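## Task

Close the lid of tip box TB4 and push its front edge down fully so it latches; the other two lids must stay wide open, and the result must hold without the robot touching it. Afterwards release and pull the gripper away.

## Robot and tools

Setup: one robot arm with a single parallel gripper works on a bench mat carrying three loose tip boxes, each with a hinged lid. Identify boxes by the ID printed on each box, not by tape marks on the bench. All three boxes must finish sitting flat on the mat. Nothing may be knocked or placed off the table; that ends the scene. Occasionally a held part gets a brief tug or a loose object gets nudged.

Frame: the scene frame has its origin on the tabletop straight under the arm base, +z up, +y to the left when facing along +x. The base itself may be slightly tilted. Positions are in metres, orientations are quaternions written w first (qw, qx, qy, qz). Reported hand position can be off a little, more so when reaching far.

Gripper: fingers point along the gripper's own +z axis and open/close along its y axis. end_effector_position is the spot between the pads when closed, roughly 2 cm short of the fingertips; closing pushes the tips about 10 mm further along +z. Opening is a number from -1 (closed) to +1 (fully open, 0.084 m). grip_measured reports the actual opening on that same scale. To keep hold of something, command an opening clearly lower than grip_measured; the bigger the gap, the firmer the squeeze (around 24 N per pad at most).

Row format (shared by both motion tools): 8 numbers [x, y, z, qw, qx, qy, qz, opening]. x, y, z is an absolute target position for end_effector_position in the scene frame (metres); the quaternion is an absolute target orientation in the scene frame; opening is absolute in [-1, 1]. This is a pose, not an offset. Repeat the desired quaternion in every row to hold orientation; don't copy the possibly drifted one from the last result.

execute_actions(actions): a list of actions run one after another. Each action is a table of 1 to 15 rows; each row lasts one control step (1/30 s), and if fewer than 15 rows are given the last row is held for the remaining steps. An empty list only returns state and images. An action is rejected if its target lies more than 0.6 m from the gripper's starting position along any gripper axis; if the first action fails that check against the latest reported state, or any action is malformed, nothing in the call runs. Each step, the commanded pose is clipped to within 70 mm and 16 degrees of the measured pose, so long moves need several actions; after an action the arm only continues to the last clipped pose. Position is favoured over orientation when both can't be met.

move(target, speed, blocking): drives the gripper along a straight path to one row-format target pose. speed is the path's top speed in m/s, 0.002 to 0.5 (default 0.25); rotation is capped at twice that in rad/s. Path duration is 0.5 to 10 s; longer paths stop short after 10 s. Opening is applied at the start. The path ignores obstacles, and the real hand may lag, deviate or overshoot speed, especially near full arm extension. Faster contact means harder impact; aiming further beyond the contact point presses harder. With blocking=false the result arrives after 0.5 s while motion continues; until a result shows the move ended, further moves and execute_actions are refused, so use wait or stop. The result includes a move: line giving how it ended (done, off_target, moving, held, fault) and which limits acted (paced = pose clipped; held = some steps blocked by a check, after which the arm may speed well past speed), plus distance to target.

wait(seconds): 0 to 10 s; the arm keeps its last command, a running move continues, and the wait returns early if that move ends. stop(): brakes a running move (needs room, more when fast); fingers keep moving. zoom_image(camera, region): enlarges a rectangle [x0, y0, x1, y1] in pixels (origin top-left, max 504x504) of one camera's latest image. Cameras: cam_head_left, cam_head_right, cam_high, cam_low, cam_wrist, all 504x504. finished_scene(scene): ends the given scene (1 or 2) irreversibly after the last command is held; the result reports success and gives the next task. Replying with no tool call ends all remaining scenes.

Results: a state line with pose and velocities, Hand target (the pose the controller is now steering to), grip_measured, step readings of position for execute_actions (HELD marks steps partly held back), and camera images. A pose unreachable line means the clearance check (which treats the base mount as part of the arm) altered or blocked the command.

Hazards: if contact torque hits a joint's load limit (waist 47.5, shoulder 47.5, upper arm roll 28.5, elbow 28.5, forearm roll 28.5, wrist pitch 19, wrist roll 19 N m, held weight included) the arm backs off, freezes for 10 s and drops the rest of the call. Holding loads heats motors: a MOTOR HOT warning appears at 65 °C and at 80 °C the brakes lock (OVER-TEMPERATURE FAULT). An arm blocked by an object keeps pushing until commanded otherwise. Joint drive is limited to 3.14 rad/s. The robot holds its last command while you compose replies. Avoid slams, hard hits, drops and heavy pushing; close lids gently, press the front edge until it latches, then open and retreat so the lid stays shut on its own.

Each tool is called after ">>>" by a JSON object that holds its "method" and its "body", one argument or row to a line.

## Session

>>> {"method": "execute_actions", "body": {
  "actions": []
}}

Scene clock: 0.00 s.
end_effector_position=(+0.2884, -0.2364, +0.3356) grip_measured=+1.00 end_effector_quat_wxyz=(-0.072, -0.564, +0.823, +0.001) end_effector_velocity=(-0.000, +0.000, -0.000) end_effector_angular_velocity=(-0.000, +0.000, -0.001)
Joint positions: [-0.773 -0.359  0.239  0.915 -0.04   1.292  1.276  0.084]
Joint velocities: [ 0.     0.     0.    -0.001 -0.    -0.     0.001 -0.   ]
Hand target: +0.288, -0.236, +0.336; -0.072, -0.564, +0.823, +0.001

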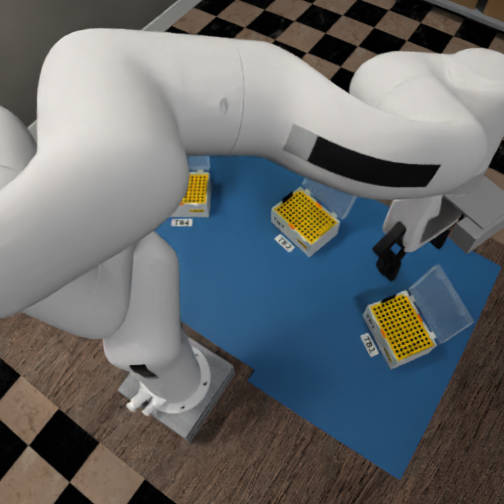

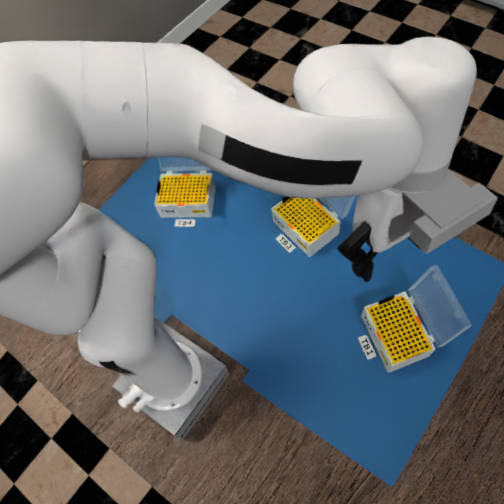

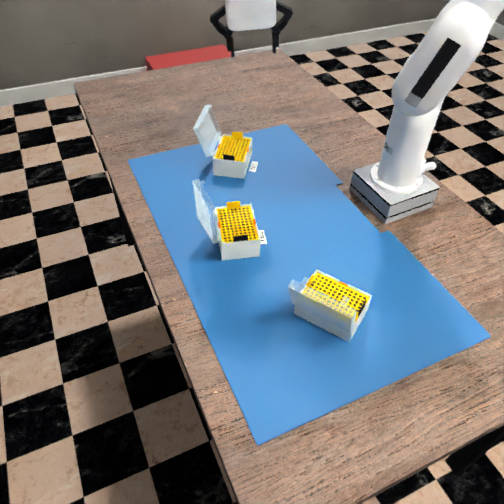

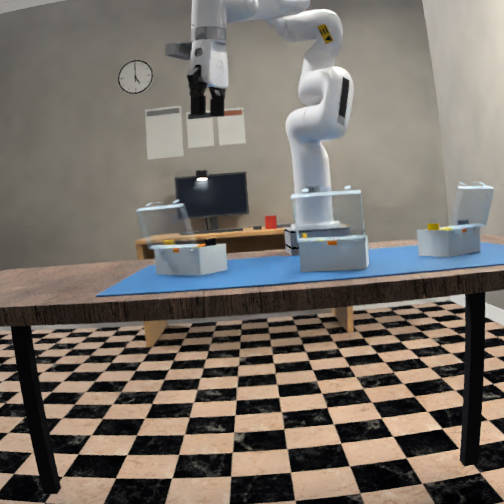

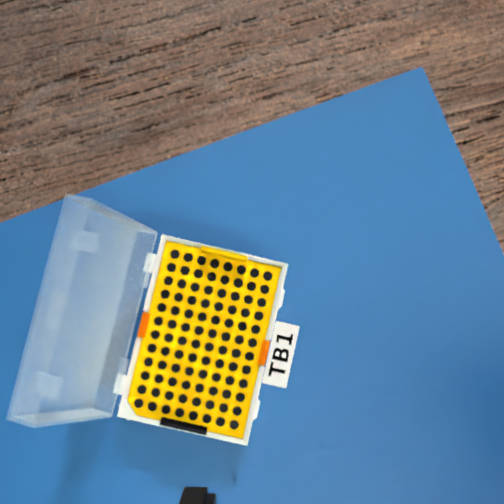

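>>> {"method": "zoom_image", "body": {
  "camera": "cam_head_right",
  "region": [140, 160, 230, 235]
}}

>>> {"method": "zoom_image", "body": {
  "camera": "cam_head_right",
  "region": [260, 190, 350, 265]
}}

>>> {"method": "zoom_image", "body": {
  "camera": "cam_head_right",
  "region": [350, 260, 480, 380]
}}

Region (140, 160, 230, 235) of cam_head_right's 504x504 image, scaled by 5.600, with more detail than that image has.

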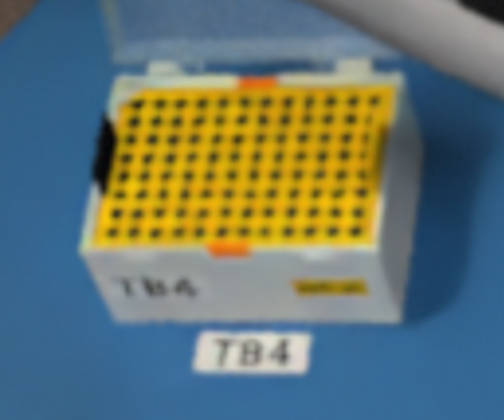

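Region (260, 190, 350, 265) of cam_head_right's 504x504 image, scaled by 5.600, with more detail than that image has.

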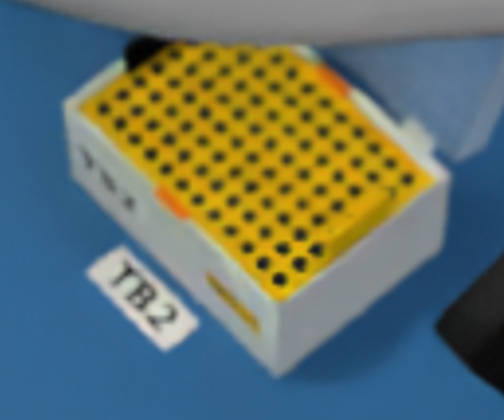

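Region (350, 260, 480, 380) of cam_head_right's 504x504 image, scaled by 3.877, with more detail than that image has; it fills the top 465 rows of this view, and the rest is white.

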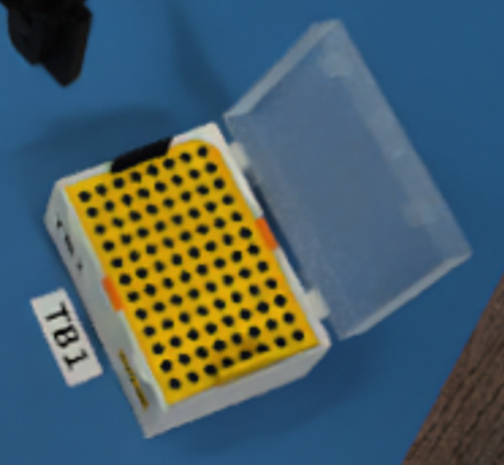

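>>> {"method": "move", "body": {
  "target": [0.2207, 0.1697, 0.25, 0, 0.914, 0.405, 0, 1],
  "speed": 0.3
}}

Scene clock: 13.03 s.
end_effector_position=(+0.2192, +0.1677, +0.2496) grip_measured=+1.00 end_effector_quat_wxyz=(+0.002, +0.915, +0.404, +0.002) end_effector_velocity=(-0.000, +0.002, -0.001) end_effector_angular_velocity=(+0.001, +0.001, +0.013)
Joint positions: [ 0.39  -0.756  0.375  0.411  0.266  1.122 -0.402  0.084]
Joint velocities: [ 0.005  0.007  0.002  0.001  0.001 -0.005 -0.007 -0.   ]
Hand target: +0.219, +0.168, +0.250; +0.001, +0.914, +0.405, +0.002
Off the commanded pose: 0.003 m, 0 deg.
move: done

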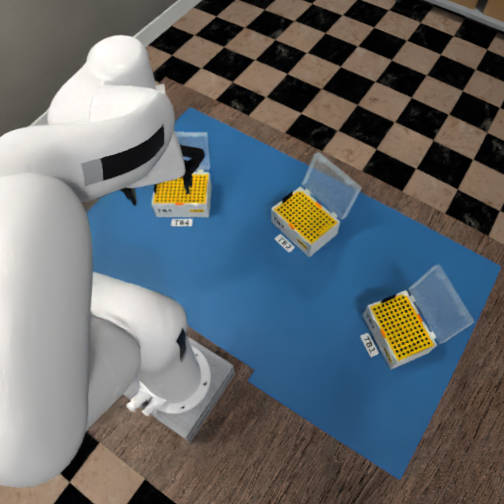

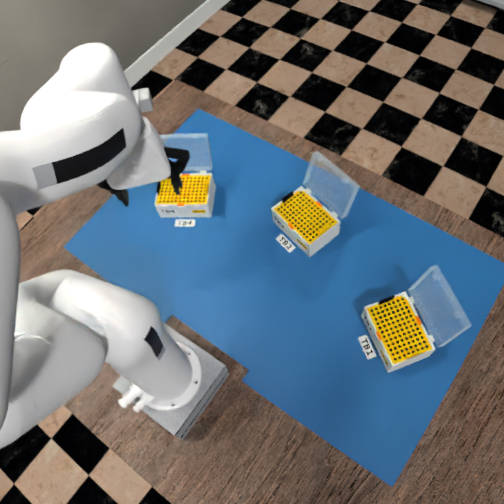

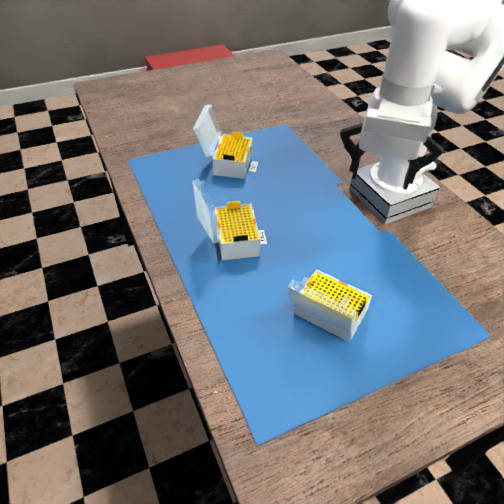

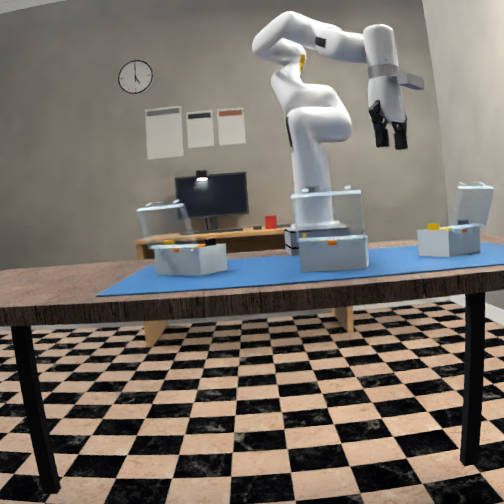

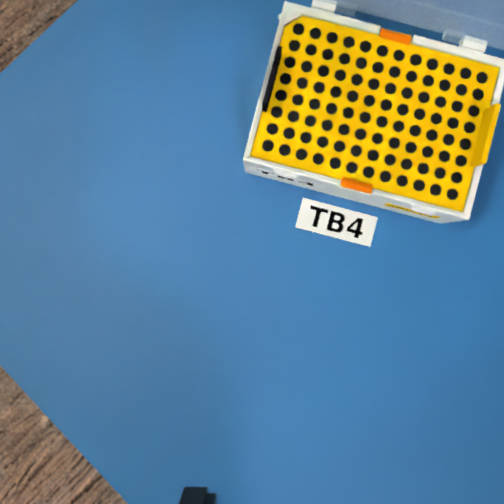

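>>> {"method": "move", "body": {
  "target": [0.4308, 0.325, 0.19, 0, 0.954, 0.299, 0, 1],
  "speed": 0.25
}}

>>> {"method": "move", "body": {
  "target": [0.4308, 0.325, 0.123, 0, 0.954, 0.299, 0, 1],
  "speed": 0.12
}}

Scene clock: 27.57 s.
end_effector_position=(+0.4295, +0.3267, +0.1915) grip_measured=+1.00 end_effector_quat_wxyz=(-0.002, +0.954, +0.300, +0.001) end_effector_velocity=(+0.002, +0.001, -0.001) end_effector_angular_velocity=(-0.007, +0.005, -0.002)
Joint positions: [ 0.306  0.337  0.525  1.225 -0.225  0.921  0.202  0.084]
Joint velocities: [ 0.007  0.016 -0.004  0.02  -0.009  0.015  0.007 -0.   ]
Hand target: +0.430, +0.327, +0.191; -0.001, +0.954, +0.300, +0.000
Off the commanded pose: 0.003 m, 0 deg.
move: done

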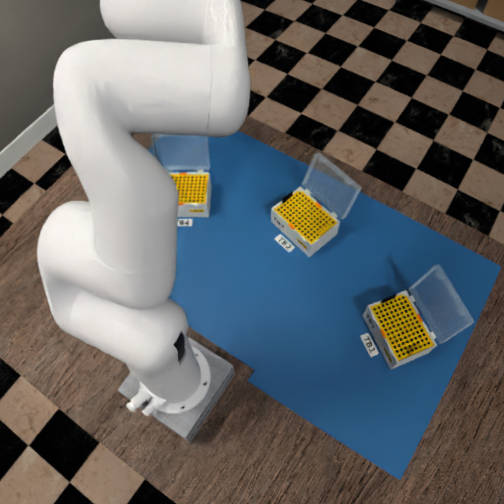

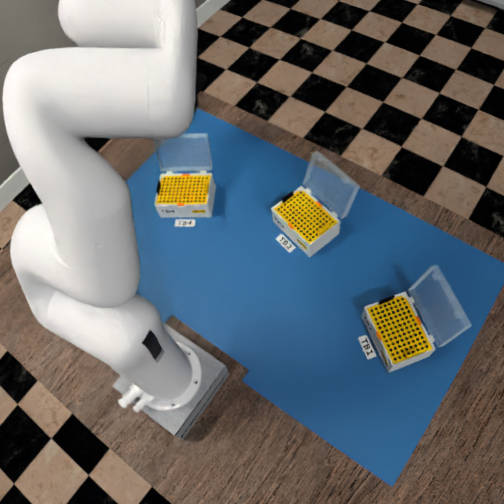

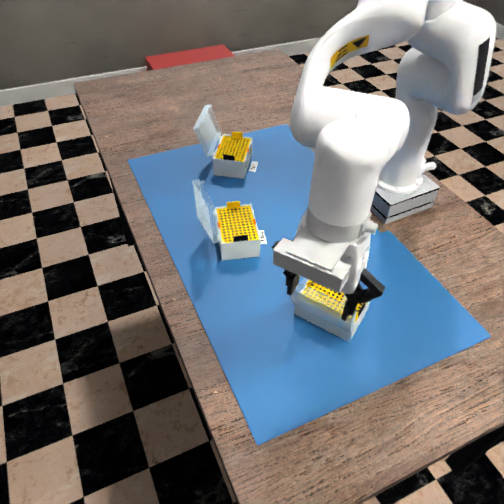

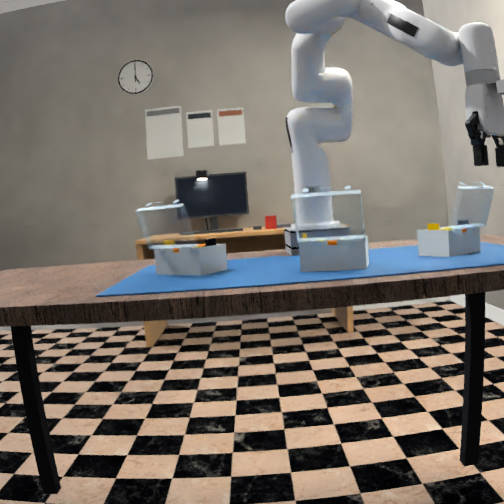

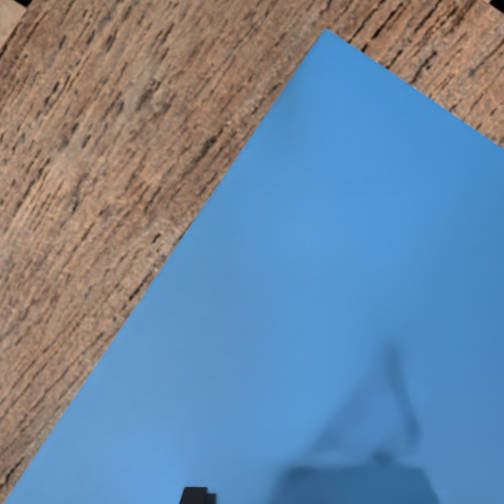

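Scene clock: 28.60 s.
end_effector_position=(+0.4310, +0.3253, +0.1237) grip_measured=+1.00 end_effector_quat_wxyz=(-0.000, +0.954, +0.299, +0.000) end_effector_velocity=(+0.000, -0.001, -0.004) end_effector_angular_velocity=(-0.003, +0.001, -0.002)
Joint positions: [ 0.335  0.46   0.479  1.182 -0.316  0.773  0.261  0.084]
Joint velocities: [ 0.002  0.007 -0.004 -0.001 -0.005 -0.005  0.004 -0.   ]
Hand target: +0.431, +0.325, +0.123; -0.000, +0.954, +0.299, -0.000
Off the commanded pose: 0.001 m, 0 deg.
move: done

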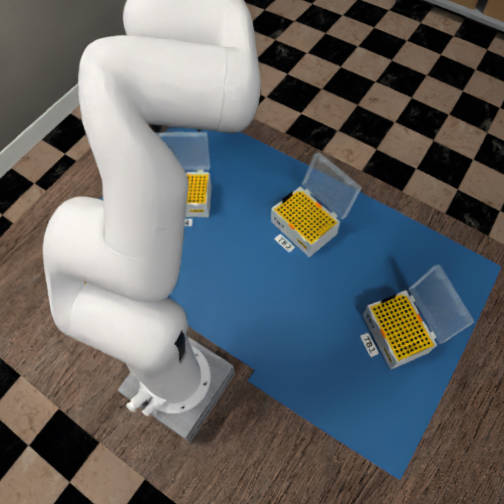

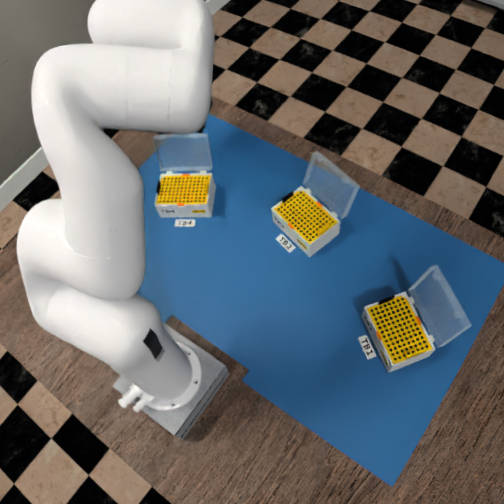

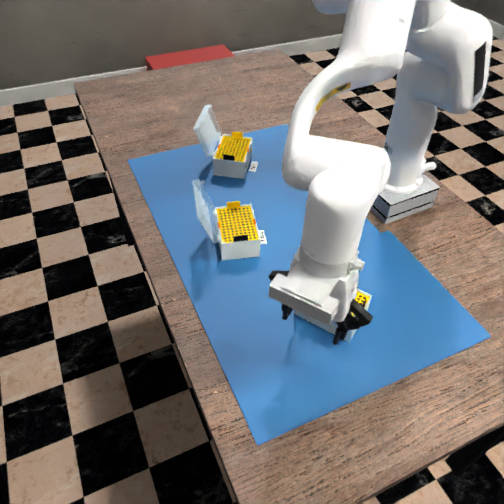

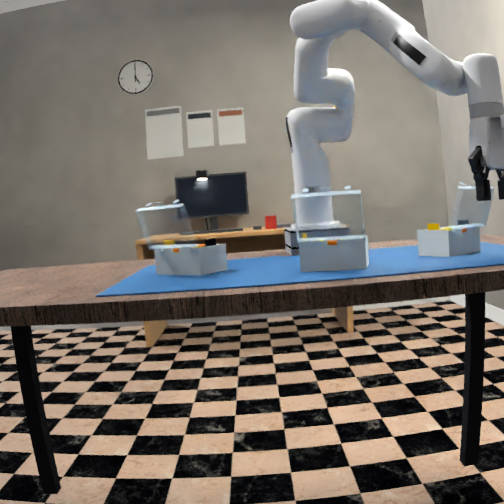

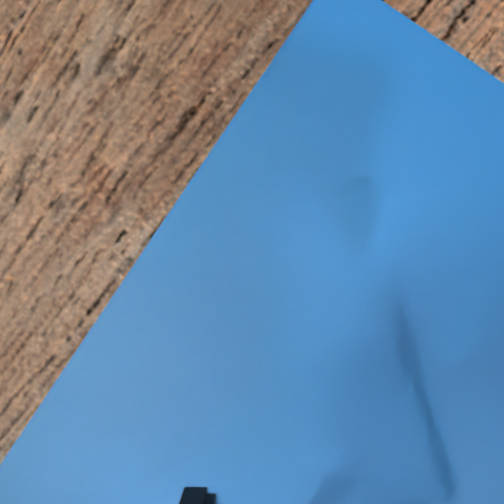

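>>> {"method": "move", "body": {
  "target": [0.3651, 0.2793, 0.113, 0, 0.954, 0.299, 0, 1],
  "speed": 0.06
}}

>>> {"method": "move", "body": {
  "target": [0.3019, 0.2354, 0.105, 0, 0.954, 0.299, 0, 1],
  "speed": 0.1
}}

>>> {"method": "zoom_image", "body": {
  "camera": "cam_low",
  "region": [400, 160, 504, 270]
}}

Scene clock: 35.40 s.
end_effector_position=(+0.3656, +0.2790, +0.1127) grip_measured=+1.00 end_effector_quat_wxyz=(+0.000, +0.954, +0.299, -0.000) end_effector_velocity=(-0.003, -0.001, -0.000) end_effector_angular_velocity=(+0.001, +0.001, +0.000)
Joint positions: [ 0.26   0.258  0.522  0.849 -0.245  0.62   0.231  0.084]
Joint velocities: [-0.003 -0.008  0.003 -0.012  0.005 -0.006 -0.003 -0.   ]
Hand target: +0.365, +0.279, +0.113; +0.000, +0.954, +0.299, -0.000
Off the commanded pose: 0.001 m, 0 deg.
move: done

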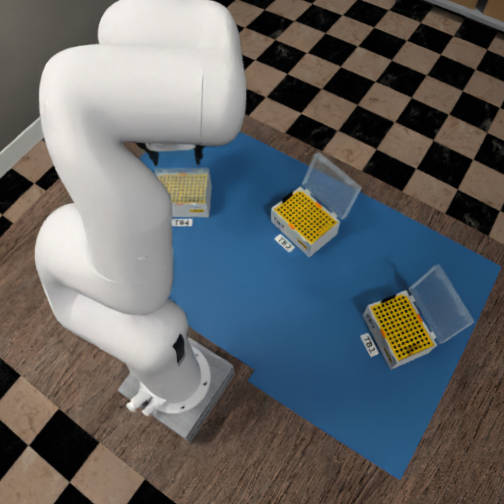

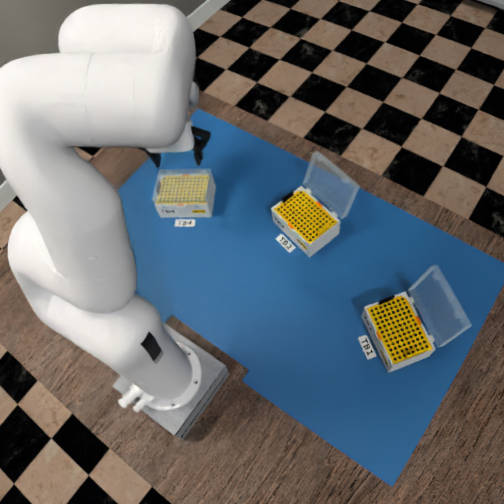

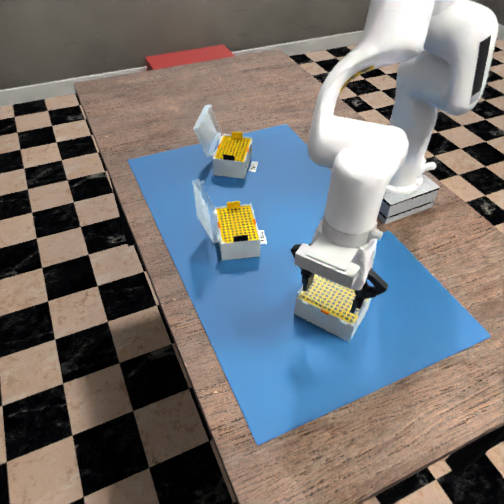

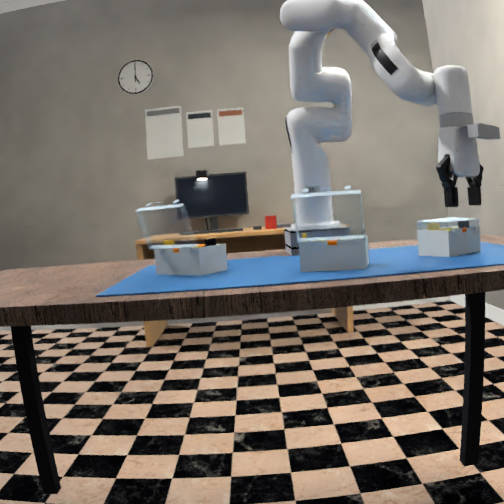

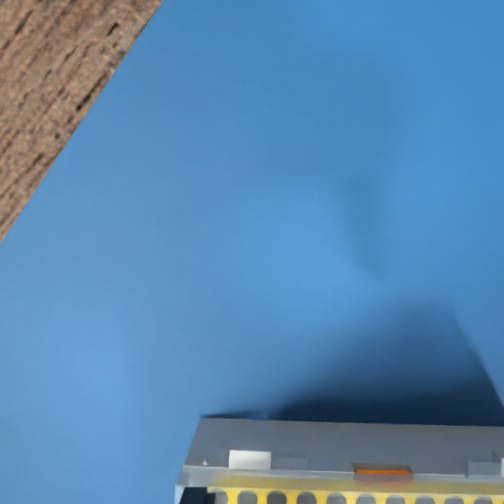

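Scene clock: 36.63 s.
end_effector_position=(+0.3025, +0.2350, +0.1047) grip_measured=+1.00 end_effector_quat_wxyz=(+0.000, +0.954, +0.299, -0.000) end_effector_velocity=(-0.002, -0.001, +0.000) end_effector_angular_velocity=(+0.002, +0.001, +0.001)
Joint positions: [ 0.217  0.051  0.571  0.56  -0.087  0.501  0.127  0.084]
Joint velocities: [-0.001 -0.01   0.002 -0.01   0.015 -0.003 -0.012 -0.   ]
Hand target: +0.302, +0.235, +0.105; +0.000, +0.954, +0.299, -0.000
Off the commanded pose: 0.001 m, 0 deg.
move: done

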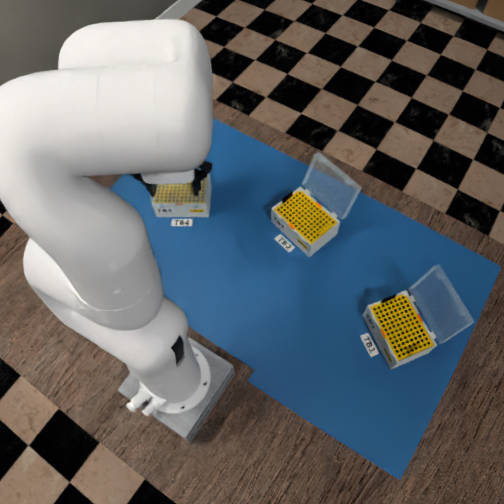

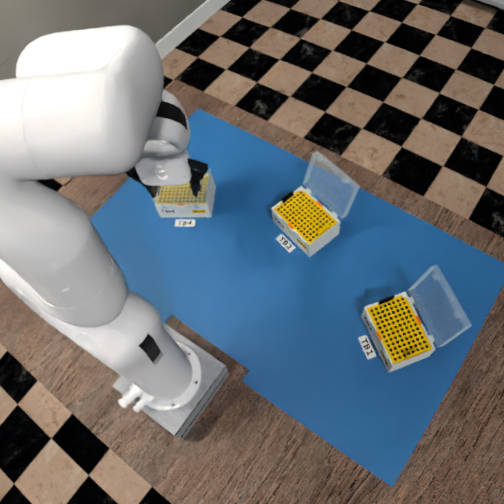

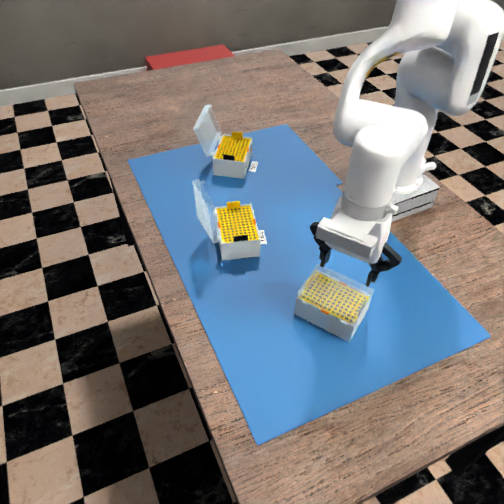

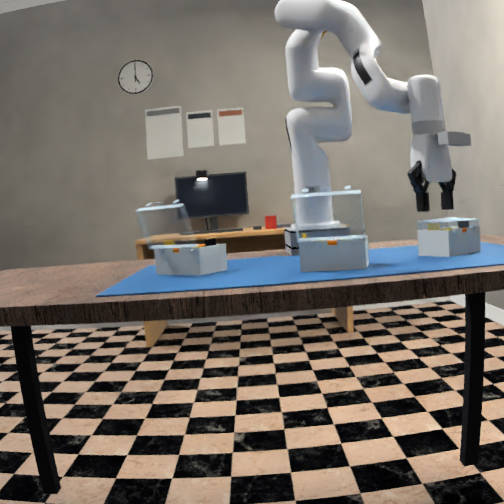

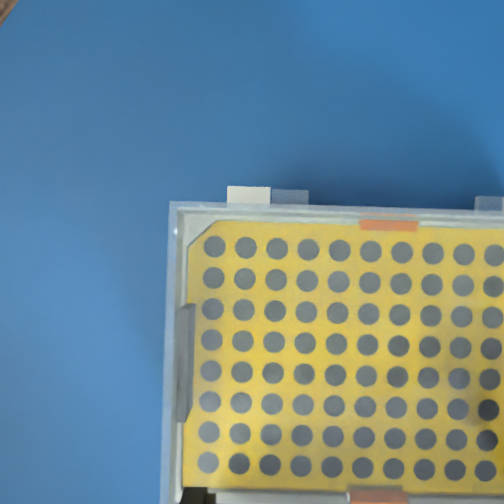

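Region (400, 160, 504, 270) of cam_low's 504x504 image, scaled by 4.582, with more detail than that image has; it fills the left 477 columns of this view, and the rest is white.

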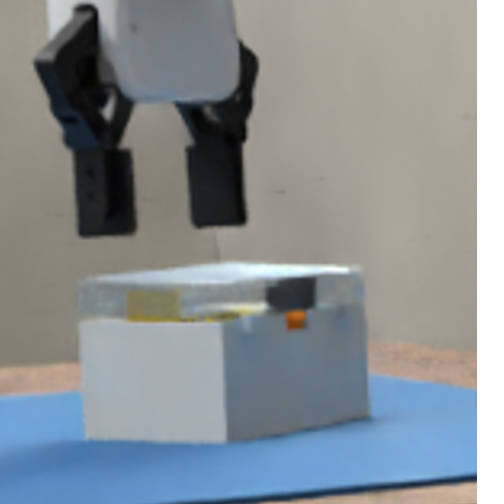

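Position matches the earlier view. Press.

>>> {"method": "move", "body": {
  "target": [0.3012, 0.2349, 0.088, 0, 0.954, 0.299, 0, 1],
  "speed": 0.05
}}

>>> {"method": "move", "body": {
  "target": [0.2994, 0.2337, 0.074, 0, 0.954, 0.299, 0, 1],
  "speed": 0.01
}}

>>> {"method": "zoom_image", "body": {
  "camera": "cam_low",
  "region": [400, 160, 504, 270]
}}

Scene clock: 41.63 s.
end_effector_position=(+0.3012, +0.2350, +0.0884) grip_measured=+1.00 end_effector_quat_wxyz=(-0.000, +0.954, +0.299, +0.000) end_effector_velocity=(+0.001, +0.001, -0.002) end_effector_angular_velocity=(+0.000, -0.002, -0.002)
Joint positions: [ 0.223  0.108  0.553  0.555 -0.162  0.448  0.183  0.084]
Joint velocities: [ 0.003  0.008 -0.005  0.002 -0.014 -0.007  0.013  0.   ]
Hand target: +0.301, +0.235, +0.088; -0.000, +0.954, +0.299, +0.000
Off the commanded pose: 0.000 m, 0 deg.
move: done

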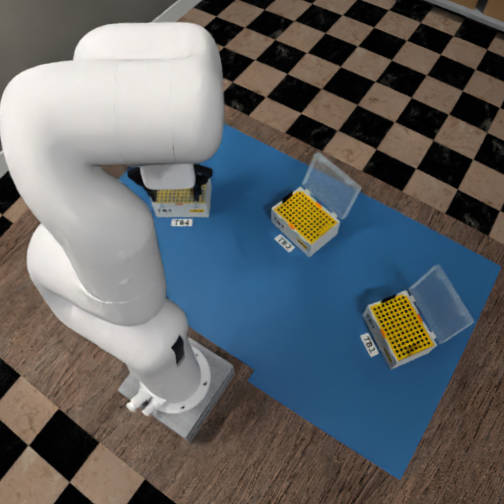

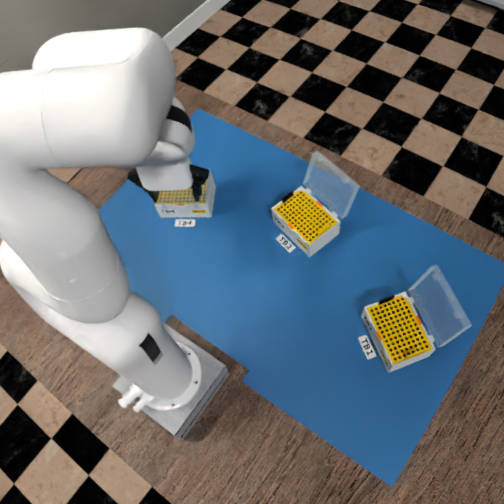

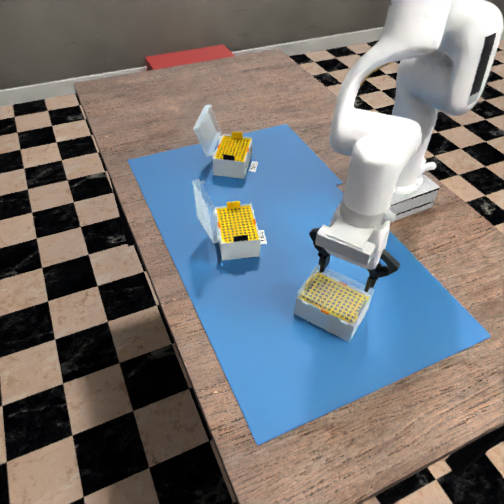

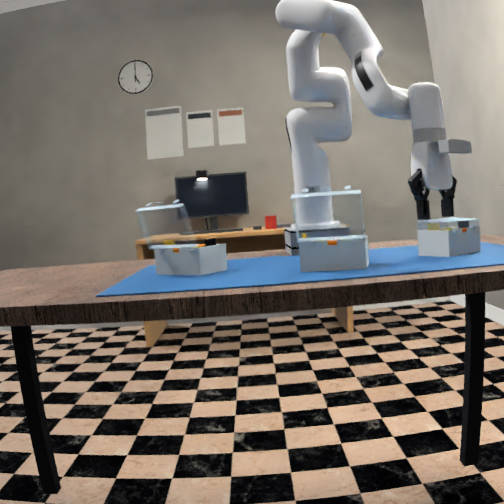

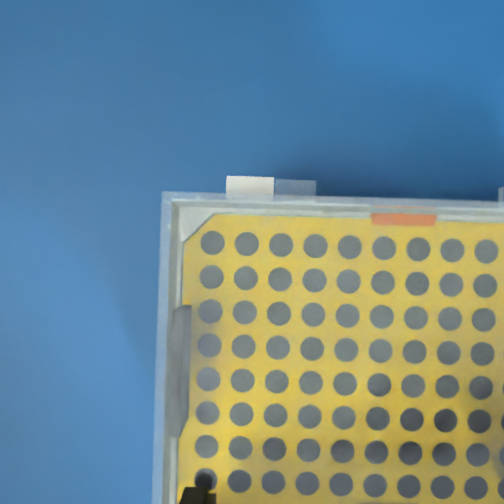

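Scene clock: 43.30 s.
end_effector_position=(+0.3041, +0.2364, +0.0804) grip_measured=+1.00 end_effector_quat_wxyz=(+0.000, +0.954, +0.301, +0.009) end_effector_velocity=(+0.001, -0.001, -0.000) end_effector_angular_velocity=(-0.001, -0.006, -0.001)
Joint positions: [ 0.236  0.141  0.53   0.553 -0.232  0.405  0.234  0.084]
Joint velocities: [ 0.003 -0.002 -0.005 -0.003 -0.009 -0.006  0.007  0.   ]
Hand target: +0.299, +0.234, +0.074; -0.000, +0.954, +0.299, +0.000
Off the commanded pose: 0.008 m, 1 deg.
move: off_target

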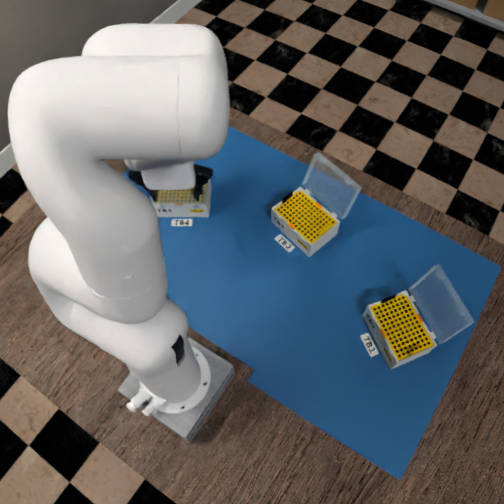

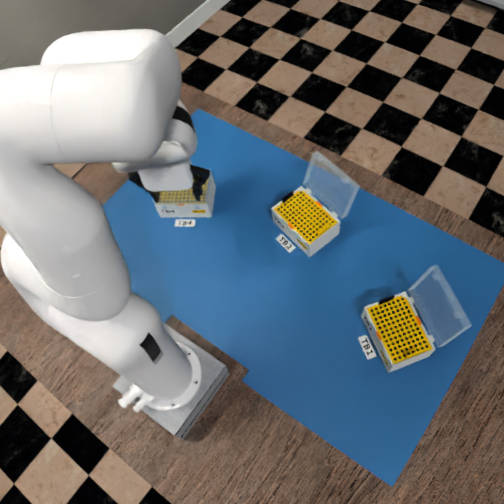

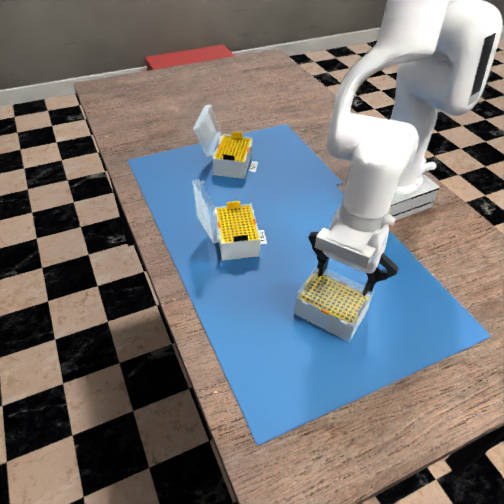

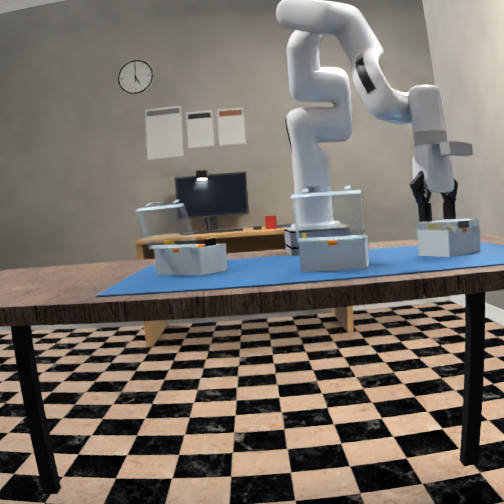

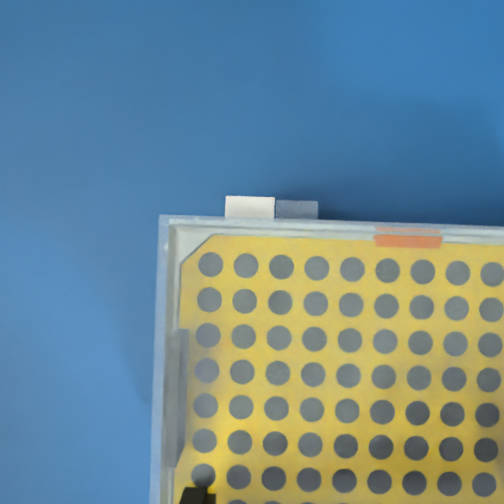

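Region (400, 160, 504, 270) of cam_low's 504x504 image, scaled by 4.582, with more detail than that image has; it fills the left 477 columns of this view, and the rest is white.

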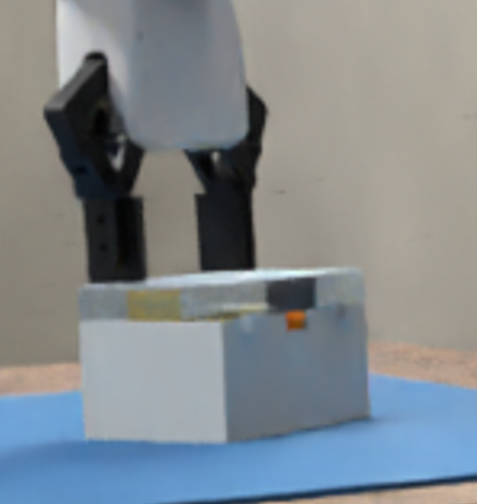

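Same bottomed-out height as before. Retreat and check.

>>> {"method": "move", "body": {
  "target": [0.26, 0.17, 0.21, 0, 0.954, 0.299, 0, 1],
  "speed": 0.2
}}

>>> {"method": "zoom_image", "body": {
  "camera": "cam_low",
  "region": [400, 160, 504, 270]
}}

Scene clock: 48.70 s.
end_effector_position=(+0.2605, +0.1692, +0.2090) grip_measured=+1.00 end_effector_quat_wxyz=(+0.001, +0.954, +0.298, -0.001) end_effector_velocity=(-0.000, -0.000, +0.002) end_effector_angular_velocity=(+0.001, -0.002, +0.001)
Joint positions: [ 0.275 -0.535  0.442  0.429  0.261  0.919 -0.229  0.084]
Joint velocities: [ 0.001 -0.008 -0.003  0.001  0.001  0.007 -0.003 -0.   ]
Hand target: +0.261, +0.169, +0.209; +0.001, +0.954, +0.298, -0.000
Off the commanded pose: 0.001 m, 0 deg.
move: done

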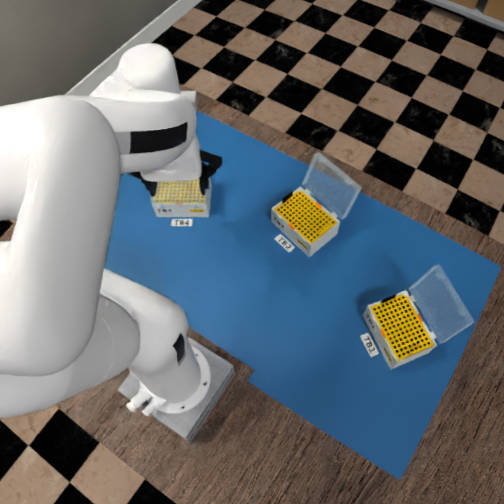

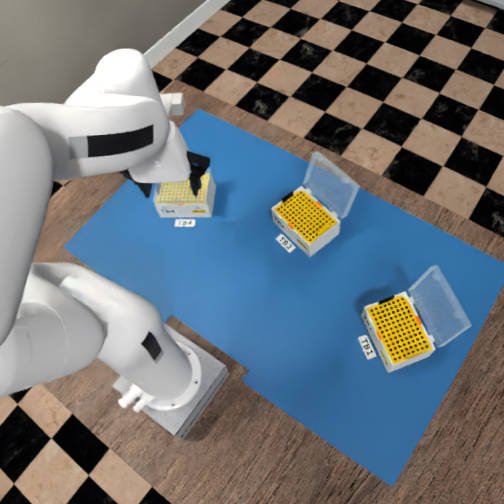

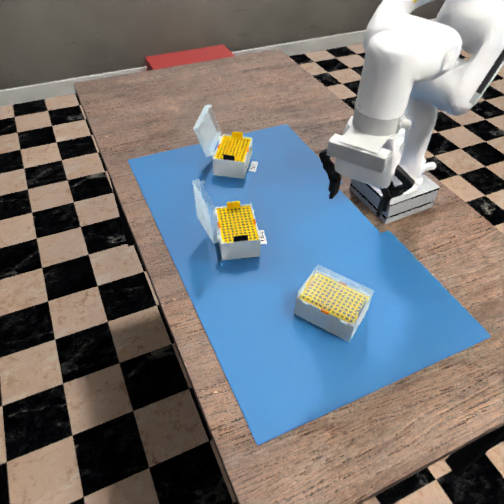

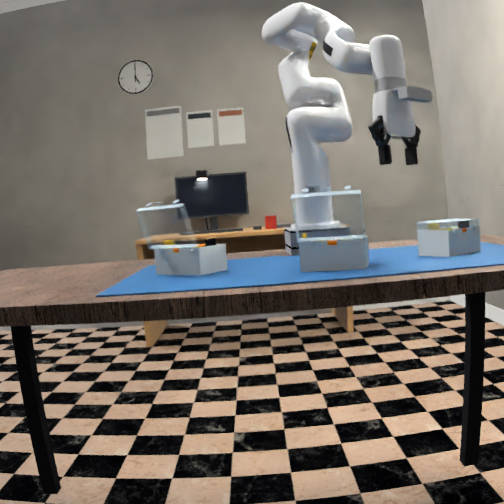

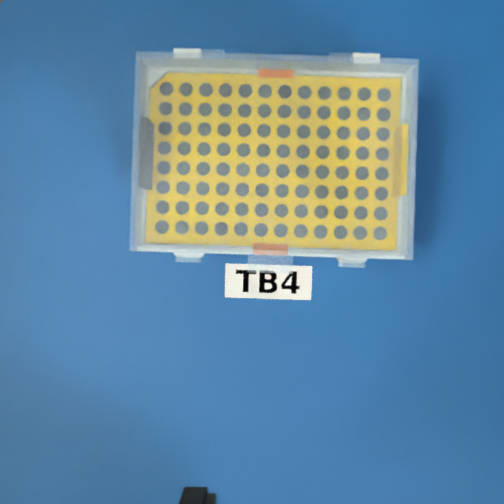

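Region (400, 160, 504, 270) of cam_low's 504x504 image, scaled by 4.582, with more detail than that image has; it fills the left 477 columns of this view, and the rest is white.

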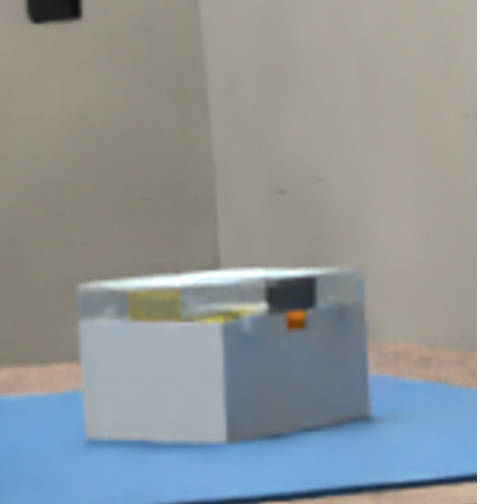

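Front stays down (285 vs 278 before pressing).

>>> {"method": "finished_scene", "body": {
  "scene": 2
}}

The scene is finished: the task was done.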